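# Place every carton flat on the low platform

## Task

Get every carton onto the low platform so that each lies flat, none rests on another, none sticks out past the platform's edge, and each keeps the face that was on top at the start still on top; a carton counts only if it stays put without the robot holding it.

## Robot and tools

Robot: two arms, left_arm and right_arm. Each ends in a suction cup rather than fingers. The controlled point is the cup point, the centre of the cup's rim (36 mm wide); the cup points along that point's own +z axis. About 4 cm behind the rim the tool widens to roughly 9 cm sideways, so leave room around it.

Scene frame: origin on the table top midway between the arms, +x out across the table, +z up, and left_arm sits toward +y. The arm names do not match the left or right side of any picture. Result lines give each cup point's position in metres, orientation as a wxyz quaternion, and linear and angular velocity (m/s, rad/s), all in this frame. Reported positions can drift from the true ones, more so when the arm reaches far.

Row layout (used by both motion tools): one flat list of 14 numbers covering both arms, each in [-1, 1]. Order: left dx, dy, dz, rx, ry, rz, left suction, then right dx, dy, dz, rx, ry, rz, right suction. Always send all 14, even if one arm is idle. The six motion numbers are an offset, not a pose: they describe where the cup point should be relative to its pose in the most recent result that reported it (before any result in the scene, and for the second or later call inside one reply, relative to where the robot is when the action begins). The offset is expressed in the cup point's own axes, not the scene frame. Scale: 1.0 equals 0.6 m for dx, dy, dz and 180 degrees for rotation; rx, ry, rz form a single rotation vector. Suction: above 0.01 is on, 0.01 or lower is off, and it holds its last value, so resend the same value to keep it; a 0 actively switches it off. Zero offsets are not a pause: they pull the arm back to the reference pose.

Tool execute_actions, argument actions (a list holding at most one item) and optional pictures (boolean, images on by default). An empty list just reports the state. An action item {"rows": [...], "steps": n} plays up to 15 rows, one per control step of 1/30 s (steps at most 15, default 15); each row is measured from the same reference pose, not from the previous row, and the final row repeats if rows are fewer than steps. A wait item {"steps": n} (n up to 300) sends nothing and returns once n steps have passed since the previous result, counting your thinking time. A refused call moves nothing.

Tool move, arguments target (one 14-number row as above) and speed (m/s, 0.002 to 0.5, default 0.25; rotation up to twice that in rad/s). Each cup point travels a straight line to its target, both paths finishing together, lasting 0.5 to 10 s; beyond 10 s they stop short. Suction values are applied at the start. Paths do not avoid obstacles or the other arm, and the arm may lag, wander or overshoot speed, especially when nearly fully stretched. Its result adds a move: line giving the outcome (done, off_target, moving, held, fault), any limits that acted (paced means the pose was clipped; held means some steps were blocked, after which the arm may jump faster) and each cup point's distance from its target. If only one arm is named, the other finished fine.

Tool wait, argument seconds (0 to 10): let the scene run without new commands.

Tool zoom_image, arguments camera (cam_head_left, cam_head_right, cam_high, cam_low, cam_left_wrist, cam_right_wrist) and region [x0, y0, x1, y1] in pixels from the image's top-left, at most 504 by 504. Head, high and low images are 672x504; wrist images are 504x504 fisheye.

Call it only when cartons rest correctly on their own.

Motion limits: each step the commanded pose is clipped to within 70 mm and 16 degrees of the measured pose, and position wins over orientation when both cannot be met. After an action, the arm only continues to its last clipped pose, so far targets need several calls; check the reported pose and command the remainder. A Hand target line shows where the controller is currently steering each arm. A pose unreachable line and HELD markers mean the clearance check altered or dropped your command for that arm or step. The simulation keeps running while you think.

Picking: switch suction on and press the rim squarely onto a smooth flat carton face, fully inside its edges, away from seams or holes. suction_measured near 0 means no seal; 0.83 or more means airtight; part_present turns 1 at 0.50 and back to 0 below 0.45. Under vacuum the cup shortens, so the carton ends up to about 12 mm nearer the tool. Vacuum alone can lift a loose carton. To release, set the carton down on the platform first, then switch suction off, and move at least 15 mm away before assuming it is free. If the cup seals on the table, switch suction off to free it. Keep the carton's top face up throughout.

Avoid: knocking or placing anything off the table (ends the scene), arms colliding or pressing each other, fast impacts and driving targets far past contact (presses harder). Joint overload (limits in N m: waist 45, shoulder 45, elbow 27, forearm roll 27, wrist pitch 18, wrist roll 18) triggers a torque fault: the arm backs off, freezes 10 s and drops the rest of the call. Holding loads heats motors; a MOTOR HOT line appears from 65 °C and at 80 °C the arm brakes until cool (OVER-TEMPERATURE FAULT). Loose objects may occasionally be nudged by outside pushes. Quick, smooth, low-effort motion is preferred.

Each tool is called by a JSON object that holds its "fn" and its "kwargs".

## Session

{"fn": "execute_actions", "kwargs": {"actions": []}}

Scene clock: 0.00 s of 8600.00 s.
left_arm: end_effector_position=(+0.4104, +0.4695, +0.2460) suction_measured=0.00 part_present=0 end_effector_quat_wxyz=(+0.004, -0.297, +0.955, +0.001) end_effector_velocity=(+0.000, -0.000, -0.000) end_effector_angular_velocity=(-0.000, +0.001, -0.001) | right_arm: end_effector_position=(+0.3554, -0.3519, +0.2435) suction_measured=0.01 part_present=0 end_effector_quat_wxyz=(-0.001, +0.279, +0.960, -0.000) end_effector_velocity=(+0.000, +0.000, +0.000) end_effector_angular_velocity=(+0.000, -0.000, +0.000)
Joint positions: left_arm=[-0.002 -0.267 -0.932  0.003  1.191  1.83 ] | right_arm=[-0.    -0.267 -0.927 -0.     1.197  2.878]
Joint velocities: left_arm=[-0.001  0.001  0.    -0.    -0.001  0.   ] | right_arm=[ 0. -0. -0.  0. -0. -0.]
Motor temperatures (°C, as the motors report them): left_arm=[39 40 38 41 46 45] | right_arm=[44 43 41 41 40 42]
Hand target (left_arm): +0.410, +0.469, +0.246; +0.004, -0.297, +0.955, +0.001
Hand target (right_arm): +0.355, -0.352, +0.243; -0.001, +0.279, +0.960, -0.000

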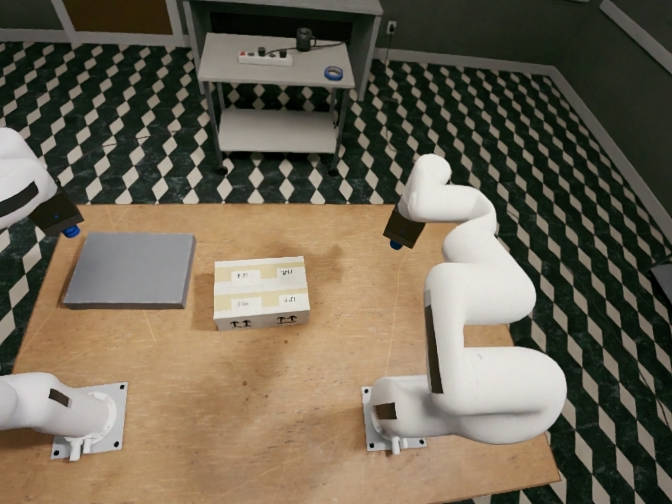

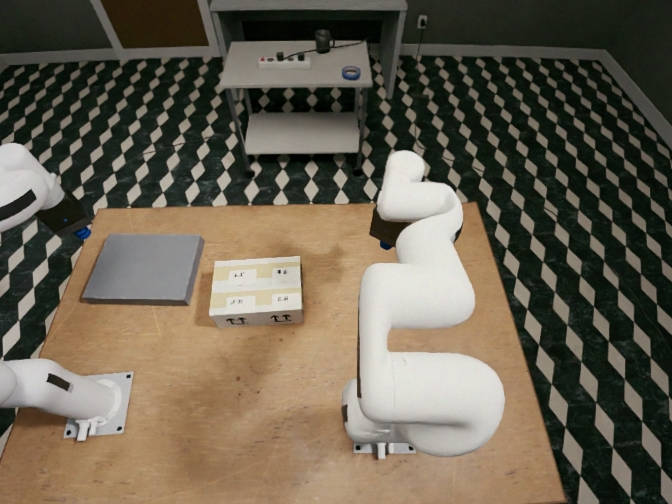

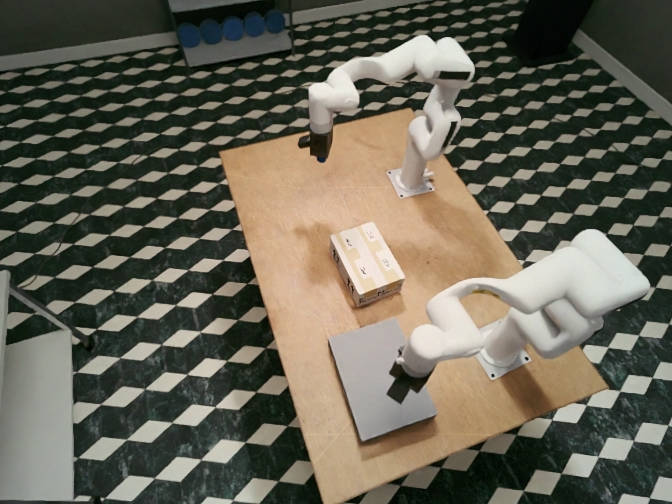

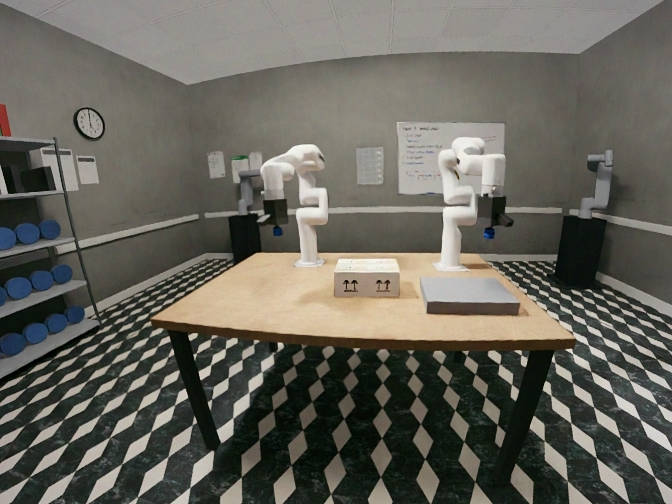

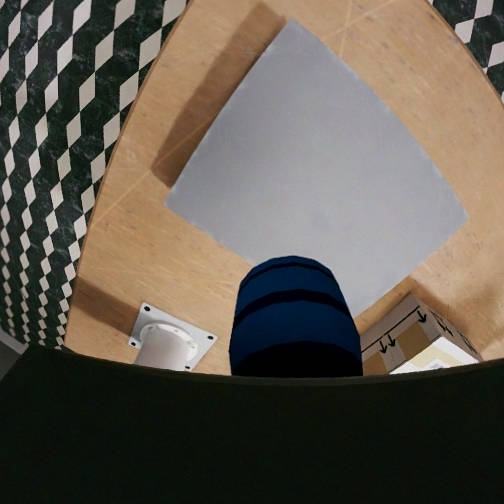

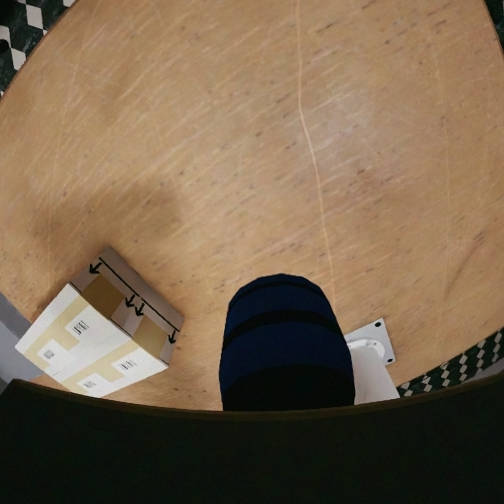

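{"fn": "zoom_image", "kwargs": {"camera": "cam_head_left", "region": [40, 200, 340, 360]}}

{"fn": "zoom_image", "kwargs": {"camera": "cam_high", "region": [280, 190, 480, 450]}}

{"fn": "zoom_image", "kwargs": {"camera": "cam_low", "region": [300, 230, 560, 340]}}

Region (40, 200, 340, 360) of cam_head_left's 672x504 image, scaled by 1.680, with more detail than that image has; it fills the top 269 rows of this view, and the rest is white.

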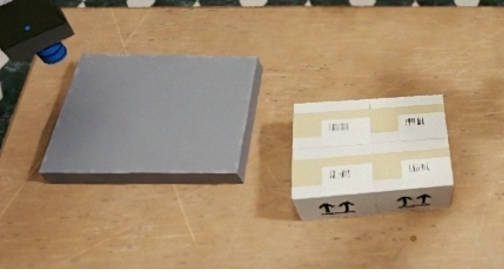

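Region (280, 190, 480, 450) of cam_high's 672x504 image, scaled by 1.938, with more detail than that image has; it fills the left 388 columns of this view, and the rest is white.

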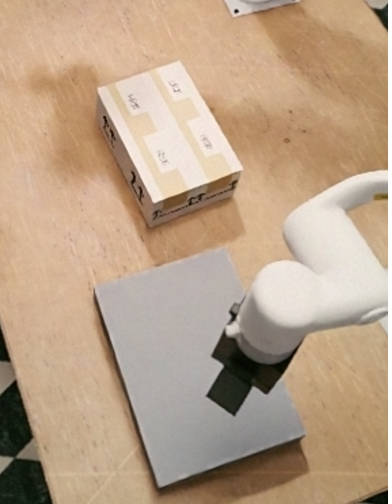

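Region (300, 230, 560, 340) of cam_low's 672x504 image, scaled by 1.938, with more detail than that image has; it fills the top 213 rows of this view, and the rest is white.

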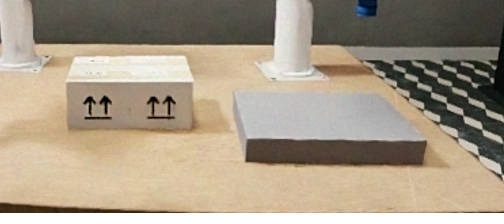

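{"fn": "move", "kwargs": {"target": [0.55,-0.327,0,0,0,0.194,0,0,0,0,0,0,0,0]}}

Scene clock: 15.37 s of 8600.00 s.
left_arm: end_effector_position=(+0.2495, +0.1194, +0.2461) suction_measured=0.00 part_present=0 end_effector_quat_wxyz=(+0.004, +0.003, +1.000, -0.002) end_effector_velocity=(-0.001, -0.002, +0.000) end_effector_angular_velocity=(-0.000, -0.000, -0.003) | right_arm: end_effector_position=(+0.3554, -0.3519, +0.2435) suction_measured=0.01 part_present=0 end_effector_quat_wxyz=(-0.001, +0.279, +0.960, -0.000) end_effector_velocity=(+0.000, -0.000, +0.000) end_effector_angular_velocity=(-0.000, -0.000, -0.000)
Joint positions: left_arm=[-1.007 -0.28  -0.92   0.004  1.192  1.434] | right_arm=[-0.    -0.267 -0.927 -0.     1.197  2.878]
Joint velocities: left_arm=[-0.004  0.003 -0.003 -0.    -0.    -0.001] | right_arm=[-0.  0. -0. -0. -0. -0.]
Motor temperatures (°C, as the motors report them): left_arm=[39 41 43 41 46 45] | right_arm=[44 43 46 41 40 42]
Hand target (left_arm): +0.249, +0.119, +0.246; +0.004, +0.003, +1.000, -0.002
Hand target (right_arm): +0.355, -0.352, +0.243; -0.001, +0.279, +0.960, -0.000
Off the commanded pose (left_arm): 0.003 m, 1 deg.
Off the commanded pose (right_arm): 0.000 m, 0 deg.
After step 90, 10.37 s passed at rest.
move: done

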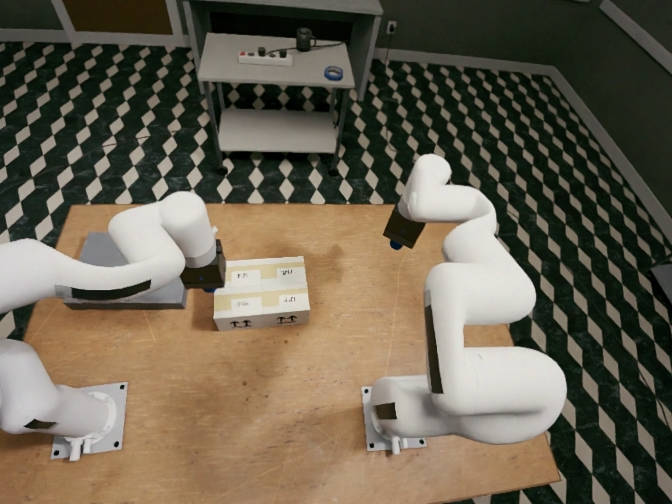

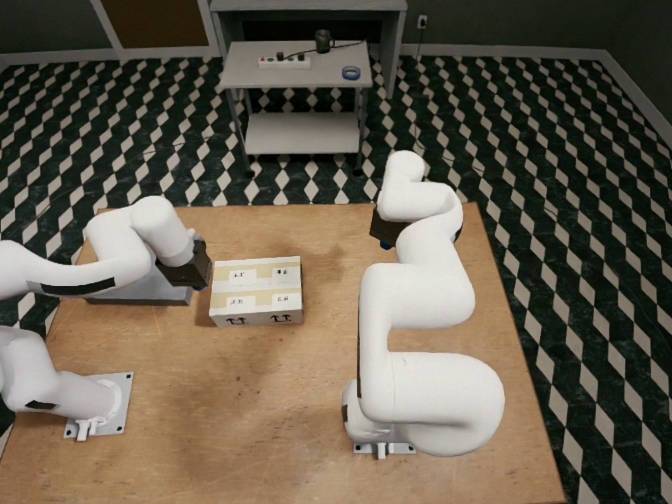

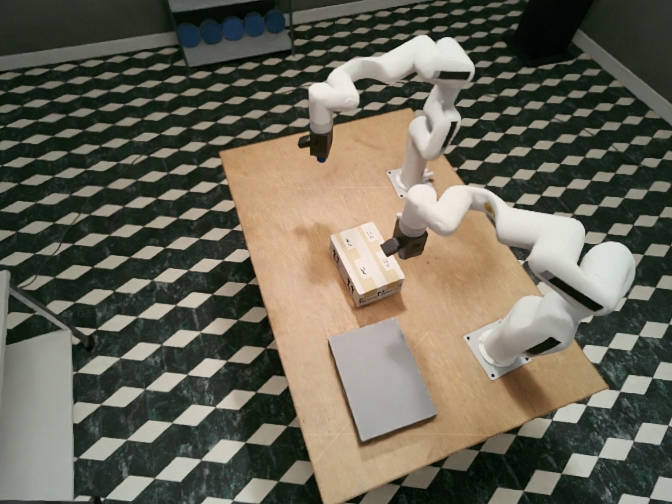

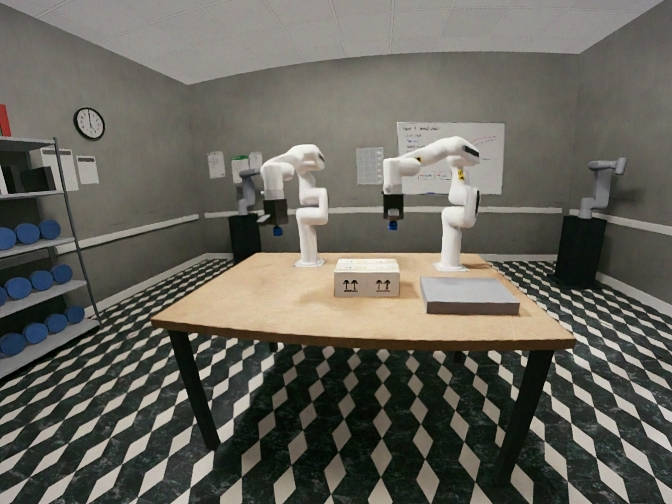

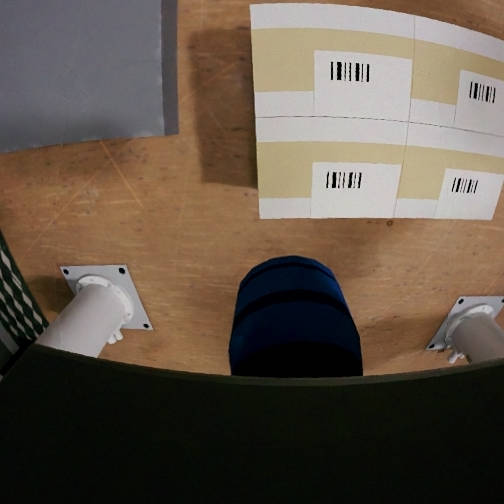

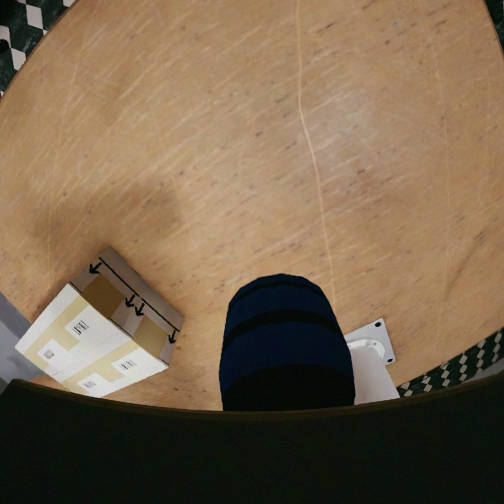

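{"fn": "move", "kwargs": {"target": [-0.05,-0.1,0.15,0,0,0,0,0,0,0,0,0,0,0]}}

Scene clock: 25.57 s of 8600.00 s.
left_arm: end_effector_position=(+0.2794, +0.0585, +0.1568) suction_measured=0.00 part_present=0 end_effector_quat_wxyz=(+0.004, +0.003, +1.000, -0.003) end_effector_velocity=(-0.001, +0.001, -0.004) end_effector_angular_velocity=(+0.007, +0.005, +0.000) | right_arm: end_effector_position=(+0.3554, -0.3519, +0.2435) suction_measured=0.01 part_present=0 end_effector_quat_wxyz=(-0.001, +0.279, +0.960, -0.000) end_effector_velocity=(+0.000, +0.000, +0.000) end_effector_angular_velocity=(-0.000, -0.000, +0.000)
Joint positions: left_arm=[-1.033  0.032 -0.984  0.004  0.942  1.407] | right_arm=[-0.    -0.267 -0.927 -0.     1.197  2.878]
Joint velocities: left_arm=[-0.     0.007  0.004  0.    -0.001 -0.   ] | right_arm=[ 0. -0.  0. -0. -0. -0.]
Motor temperatures (°C, as the motors report them): left_arm=[39 41 45 41 46 45] | right_arm=[44 43 47 41 40 42]
Hand target (left_arm): +0.279, +0.059, +0.156; +0.004, +0.003, +1.000, -0.003
Hand target (right_arm): +0.355, -0.352, +0.243; -0.001, +0.279, +0.960, -0.000
Off the commanded pose (left_arm): 0.001 m, 0 deg.
Off the commanded pose (right_arm): 0.000 m, 0 deg.
After step 90, 6.23 s passed at rest.
move: done

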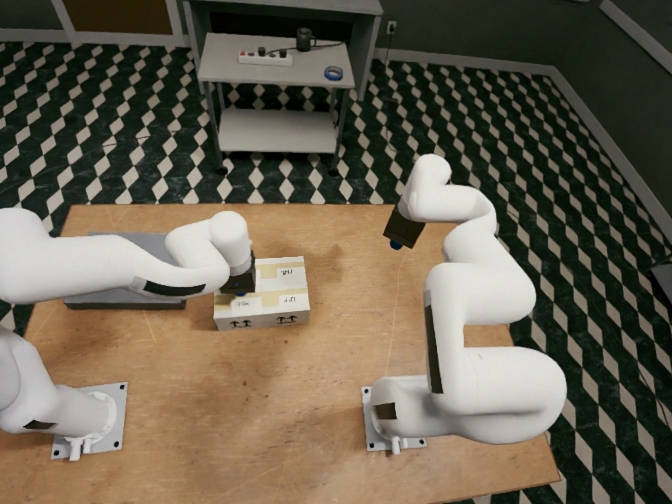

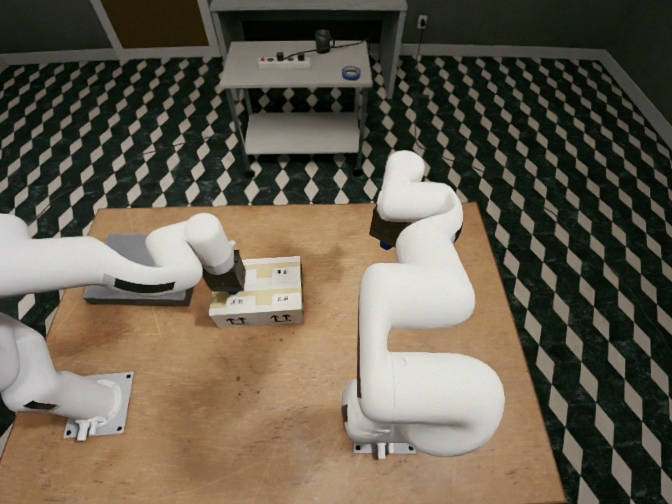

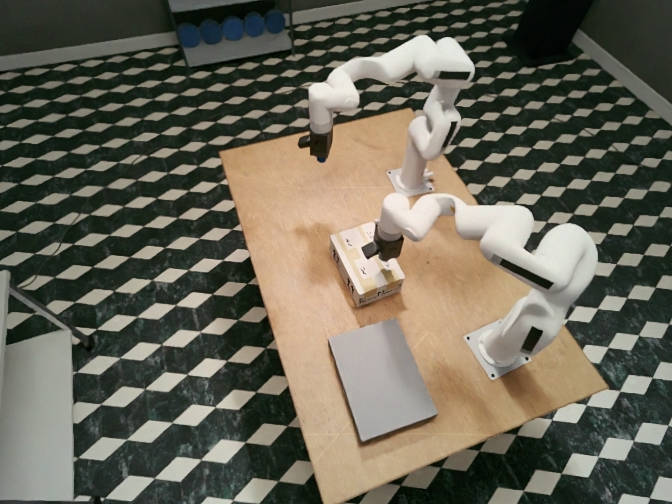

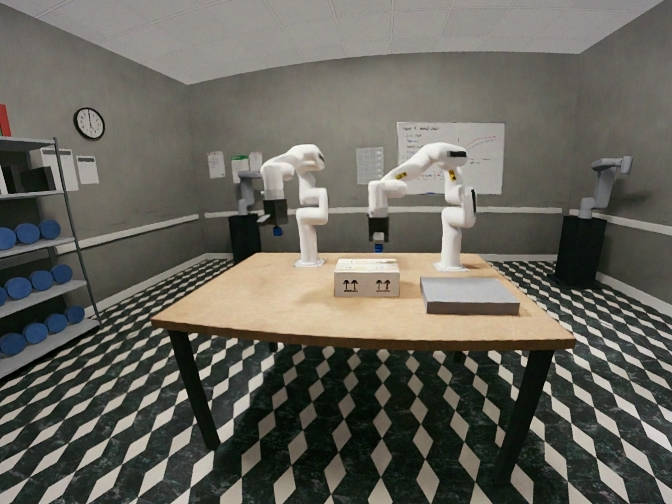

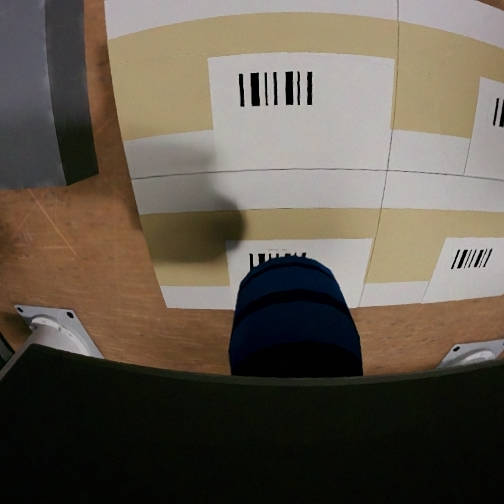

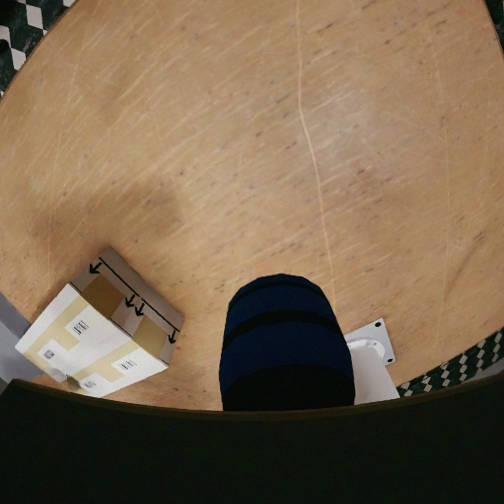

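{"fn": "move", "kwargs": {"target": [0,0,0.075,0,0,0,0,0,0,0,0,0,0,0], "speed": 0.1}}

Scene clock: 30.13 s of 8600.00 s.
left_arm: end_effector_position=(+0.2797, +0.0579, +0.1123) suction_measured=0.00 part_present=0 end_effector_quat_wxyz=(+0.004, +0.003, +1.000, -0.004) end_effector_velocity=(-0.001, +0.001, -0.002) end_effector_angular_velocity=(+0.002, +0.002, -0.001) | right_arm: end_effector_position=(+0.3554, -0.3519, +0.2435) suction_measured=0.01 part_present=0 end_effector_quat_wxyz=(-0.001, +0.279, +0.960, -0.000) end_effector_velocity=(+0.000, -0.000, +0.000) end_effector_angular_velocity=(+0.000, -0.000, -0.000)
Joint positions: left_arm=[-1.033  0.103 -0.929  0.004  0.815  1.407] | right_arm=[-0.    -0.267 -0.927 -0.     1.197  2.878]
Joint velocities: left_arm=[-0.001  0.002  0.002  0.    -0.002  0.   ] | right_arm=[-0. -0. -0.  0.  0.  0.]
Motor temperatures (°C, as the motors report them): left_arm=[39 41 45 41 46 45] | right_arm=[44 43 48 41 40 42]
Hand target (left_arm): +0.279, +0.058, +0.112; +0.004, +0.003, +1.000, -0.003
Hand target (right_arm): +0.355, -0.352, +0.243; -0.001, +0.279, +0.960, -0.000
Off the commanded pose (left_arm): 0.001 m, 0 deg.
Off the commanded pose (right_arm): 0.000 m, 0 deg.
After step 90, 0.77 s passed at rest.
move: done

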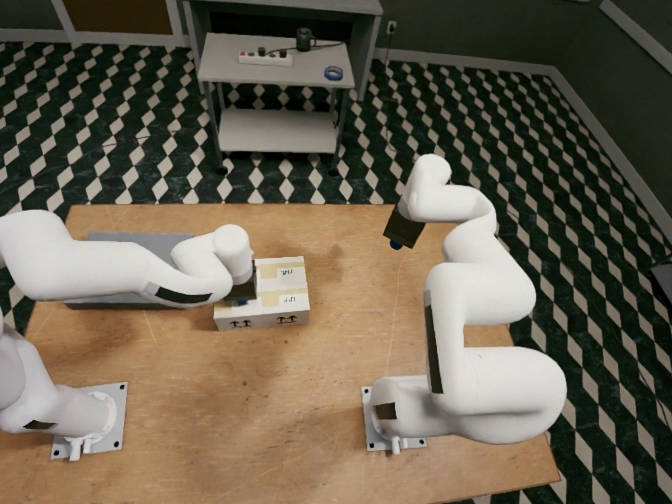

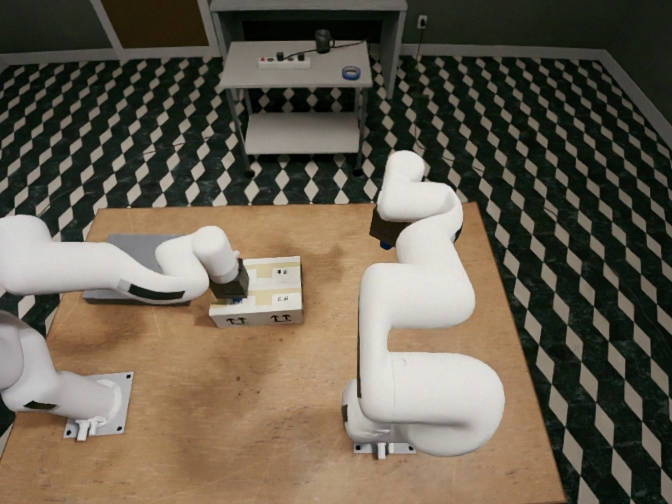

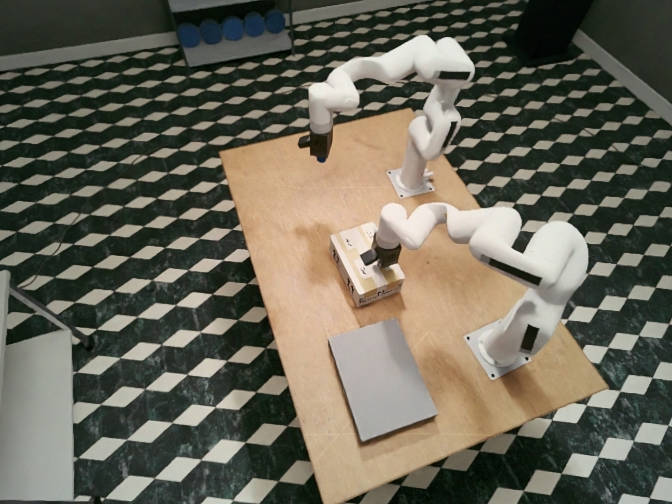

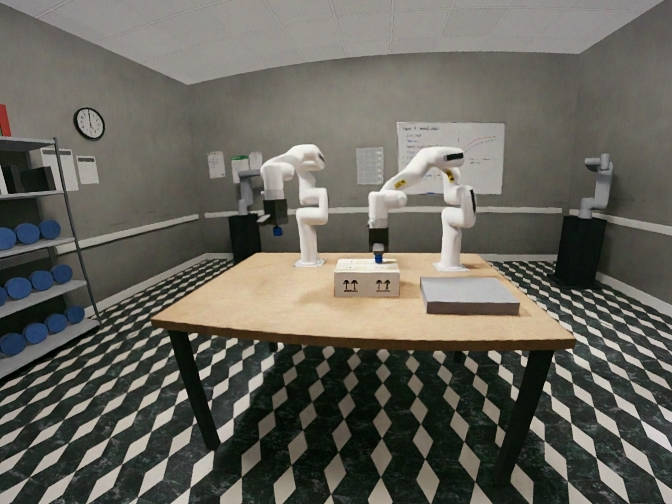

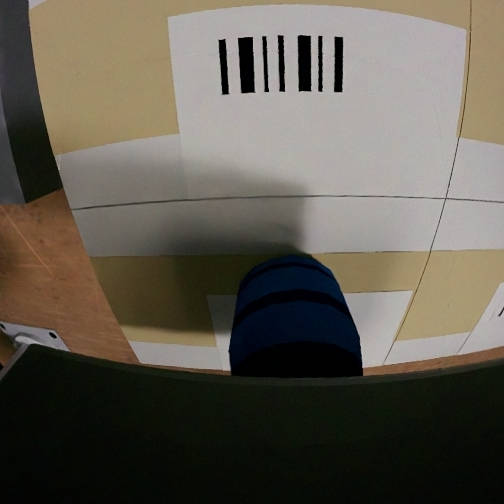

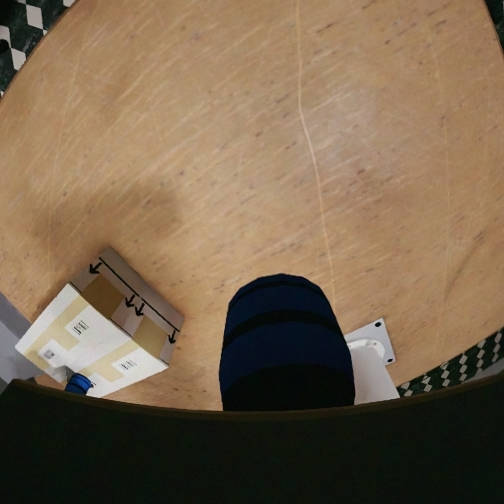

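{"fn": "move", "kwargs": {"target": [0.028,0,0.02,0,0,0,0,0,0,0,0,0,0,0], "speed": 0.05}}

{"fn": "zoom_image", "kwargs": {"camera": "cam_high", "region": [310, 200, 430, 320]}}

{"fn": "zoom_image", "kwargs": {"camera": "cam_low", "region": [320, 230, 420, 305]}}

Scene clock: 42.37 s of 8600.00 s.
left_arm: end_effector_position=(+0.2635, +0.0572, +0.1012) suction_measured=0.00 part_present=0 end_effector_quat_wxyz=(+0.005, +0.003, +1.000, -0.005) end_effector_velocity=(-0.003, +0.002, -0.004) end_effector_angular_velocity=(+0.007, +0.005, -0.000) | right_arm: end_effector_position=(+0.3554, -0.3519, +0.2435) suction_measured=0.01 part_present=0 end_effector_quat_wxyz=(-0.001, +0.279, +0.960, -0.000) end_effector_velocity=(-0.000, +0.000, -0.000) end_effector_angular_velocity=(-0.000, +0.001, +0.001)
Joint positions: left_arm=[-1.063  0.095 -0.882  0.004  0.773  1.377] | right_arm=[-0.    -0.267 -0.927 -0.     1.197  2.878]
Joint velocities: left_arm=[-0.002  0.003  0.006 -0.001 -0.    -0.001] | right_arm=[ 0.     0.     0.    -0.     0.    -0.001]
Motor temperatures (°C, as the motors report them): left_arm=[39 42 46 41 46 45] | right_arm=[44 43 48 41 40 42]
Hand target (left_arm): +0.263, +0.058, +0.100; +0.004, +0.004, +1.000, -0.004
Hand target (right_arm): +0.355, -0.352, +0.243; -0.001, +0.279, +0.960, -0.000
Off the commanded pose (left_arm): 0.001 m, 0 deg.
Off the commanded pose (right_arm): 0.000 m, 0 deg.
After step 90, 8.47 s passed at rest.
move: done

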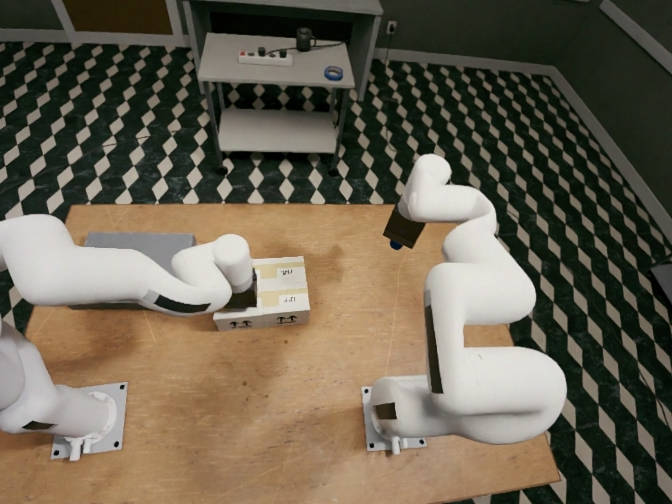

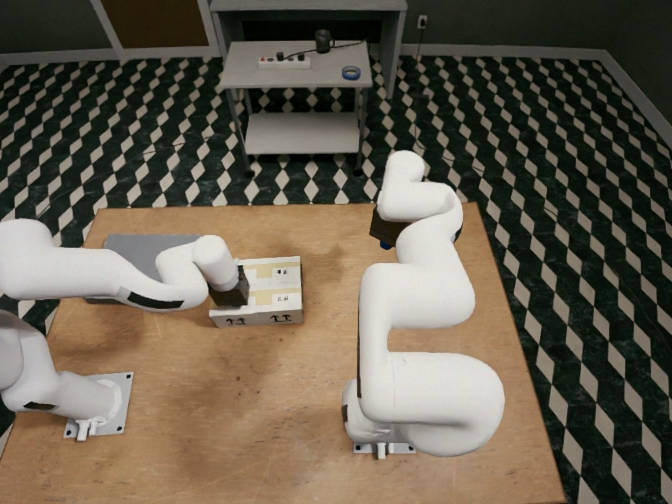

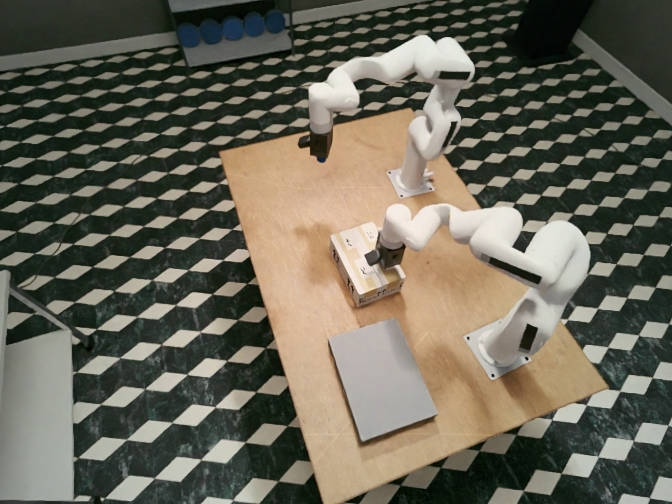

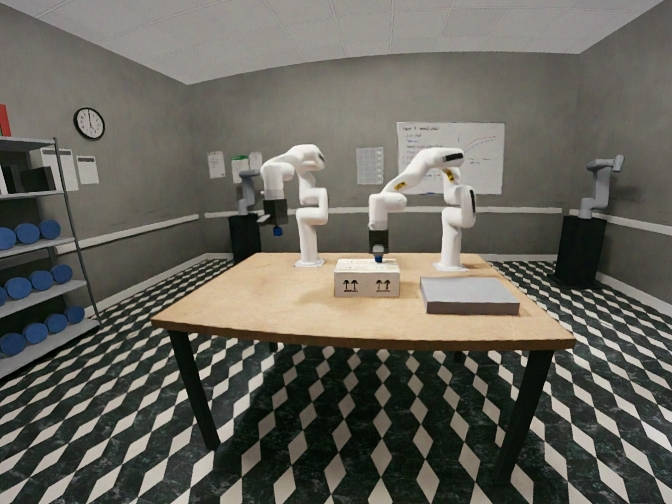

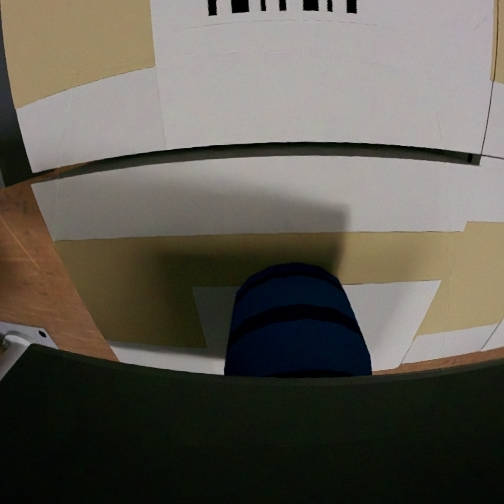

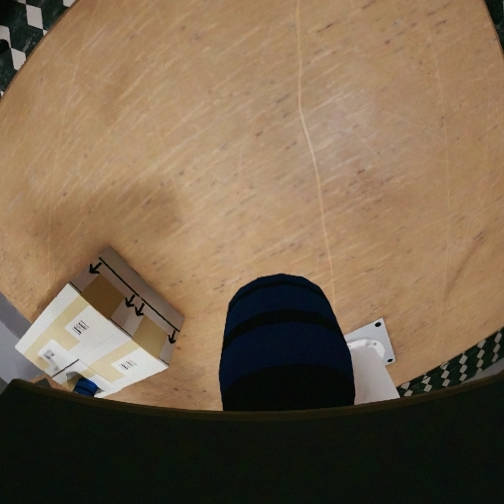

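Region (310, 200, 430, 320) of cam_high's 672x504 image, scaled by 4.200, with more detail than that image has.

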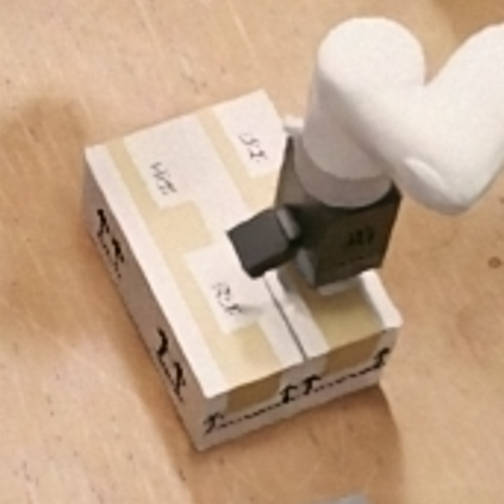

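Region (320, 230, 420, 305) of cam_low's 672x504 image, scaled by 5.040, with more detail than that image has; it fills the top 378 rows of this view, and the rest is white.

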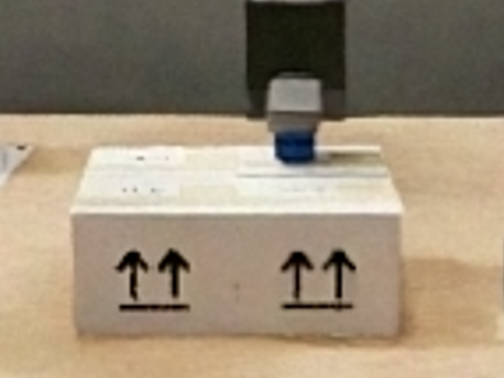

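{"fn": "execute_actions", "kwargs": {"actions": [{"rows":[[0,0,0.003,0,0,0,1,0,0,0,0,0,0,0]],"steps":15}]}}

Scene clock: 45.50 s of 8600.00 s.
left_arm: end_effector_position=(+0.2632, +0.0576, +0.0989) suction_measured=0.89 part_present=1 end_effector_quat_wxyz=(+0.004, +0.003, +1.000, -0.004) end_effector_velocity=(+0.002, -0.003, +0.004) end_effector_angular_velocity=(-0.009, -0.006, +0.001) | right_arm: end_effector_position=(+0.3554, -0.3519, +0.2435) suction_measured=0.01 part_present=0 end_effector_quat_wxyz=(-0.001, +0.279, +0.960, -0.000) end_effector_velocity=(+0.000, +0.000, -0.000) end_effector_angular_velocity=(+0.000, +0.000, +0.000)
Joint positions: left_arm=[-1.063  0.099 -0.88   0.004  0.768  1.377] | right_arm=[-0.    -0.267 -0.927 -0.     1.197  2.878]
Joint velocities: left_arm=[ 0.001 -0.004 -0.005  0.    -0.002 -0.   ] | right_arm=[ 0.     0.001  0.     0.    -0.    -0.   ]
Motor temperatures (°C, as the motors report them): left_arm=[39 42 45 41 46 45] | right_arm=[44 43 49 41 40 42]
Hand target (left_arm): +0.264, +0.057, +0.099; +0.005, +0.003, +1.000, -0.005
Hand target (right_arm): +0.355, -0.352, +0.243; -0.001, +0.279, +0.960, -0.000
Off the commanded pose (left_arm): 0.001 m, 0 deg.
Off the commanded pose (right_arm): 0.000 m, 0 deg.
Steps of this call (steps 1 to 79: nothing new was sent; steps 80 to 94: all 15 steps of this action). Readings (end_effector_position | what the end effector reports):
80: left_arm (+0.2628, +0.0579, +0.1002) | right_arm (+0.3554, -0.3519, +0.2435) | left_arm suction_measured=0.04 part_present=0 | right_arm suction_measured=0.01 part_present=0
81: left_arm (+0.2628, +0.0579, +0.0999) | right_arm (+0.3554, -0.3519, +0.2435) | left_arm suction_measured=0.25 part_present=0 | right_arm suction_measured=0.01 part_present=0
83: left_arm (+0.2612, +0.0600, +0.0962) | right_arm (+0.3554, -0.3519, +0.2435) | left_arm suction_measured=0.53 part_present=1 | right_arm suction_measured=0.01 part_present=0
87: left_arm (+0.2617, +0.0595, +0.0964) | right_arm (+0.3554, -0.3519, +0.2435) | left_arm suction_measured=0.81 part_present=1 | right_arm suction_measured=0.01 part_present=0
94: the state above

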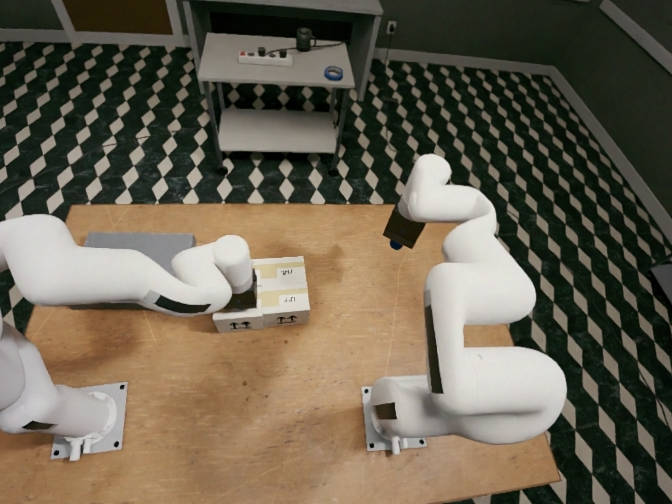

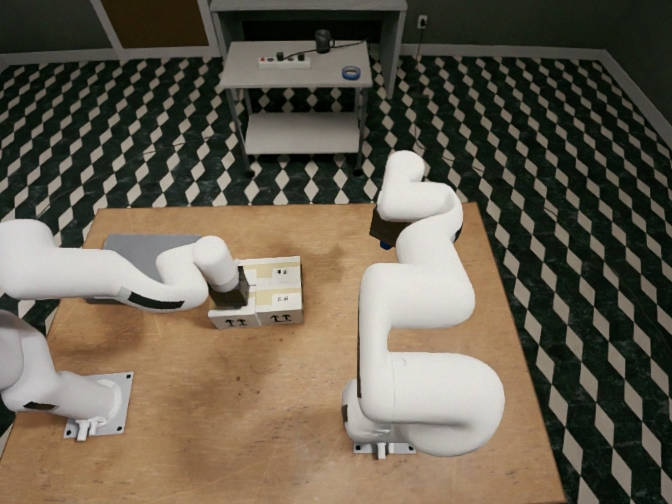

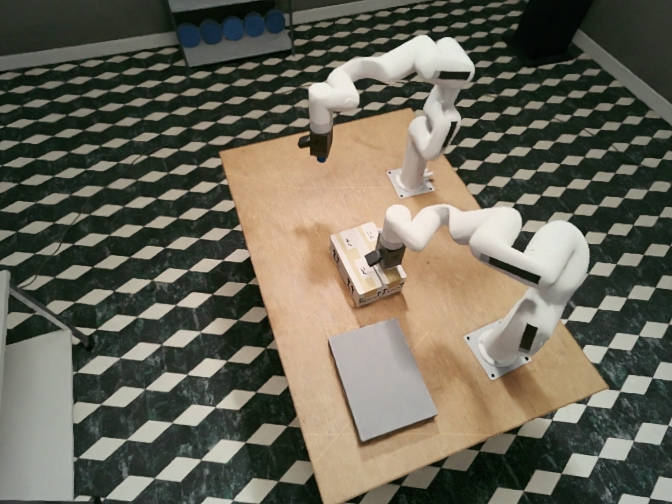

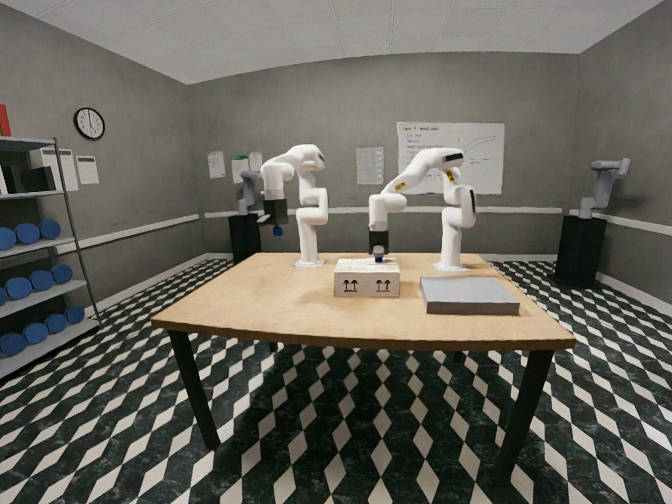

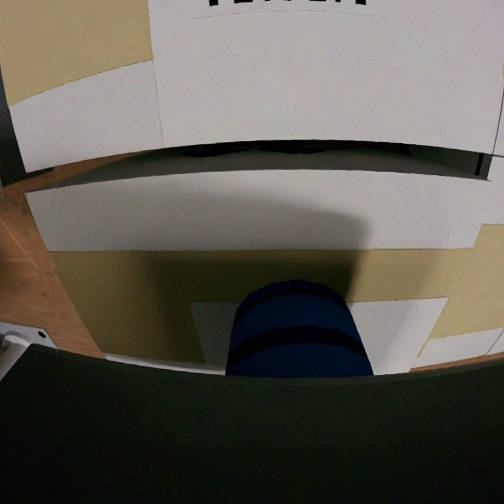

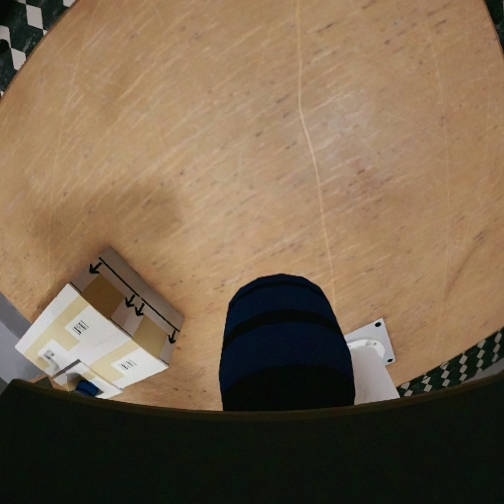

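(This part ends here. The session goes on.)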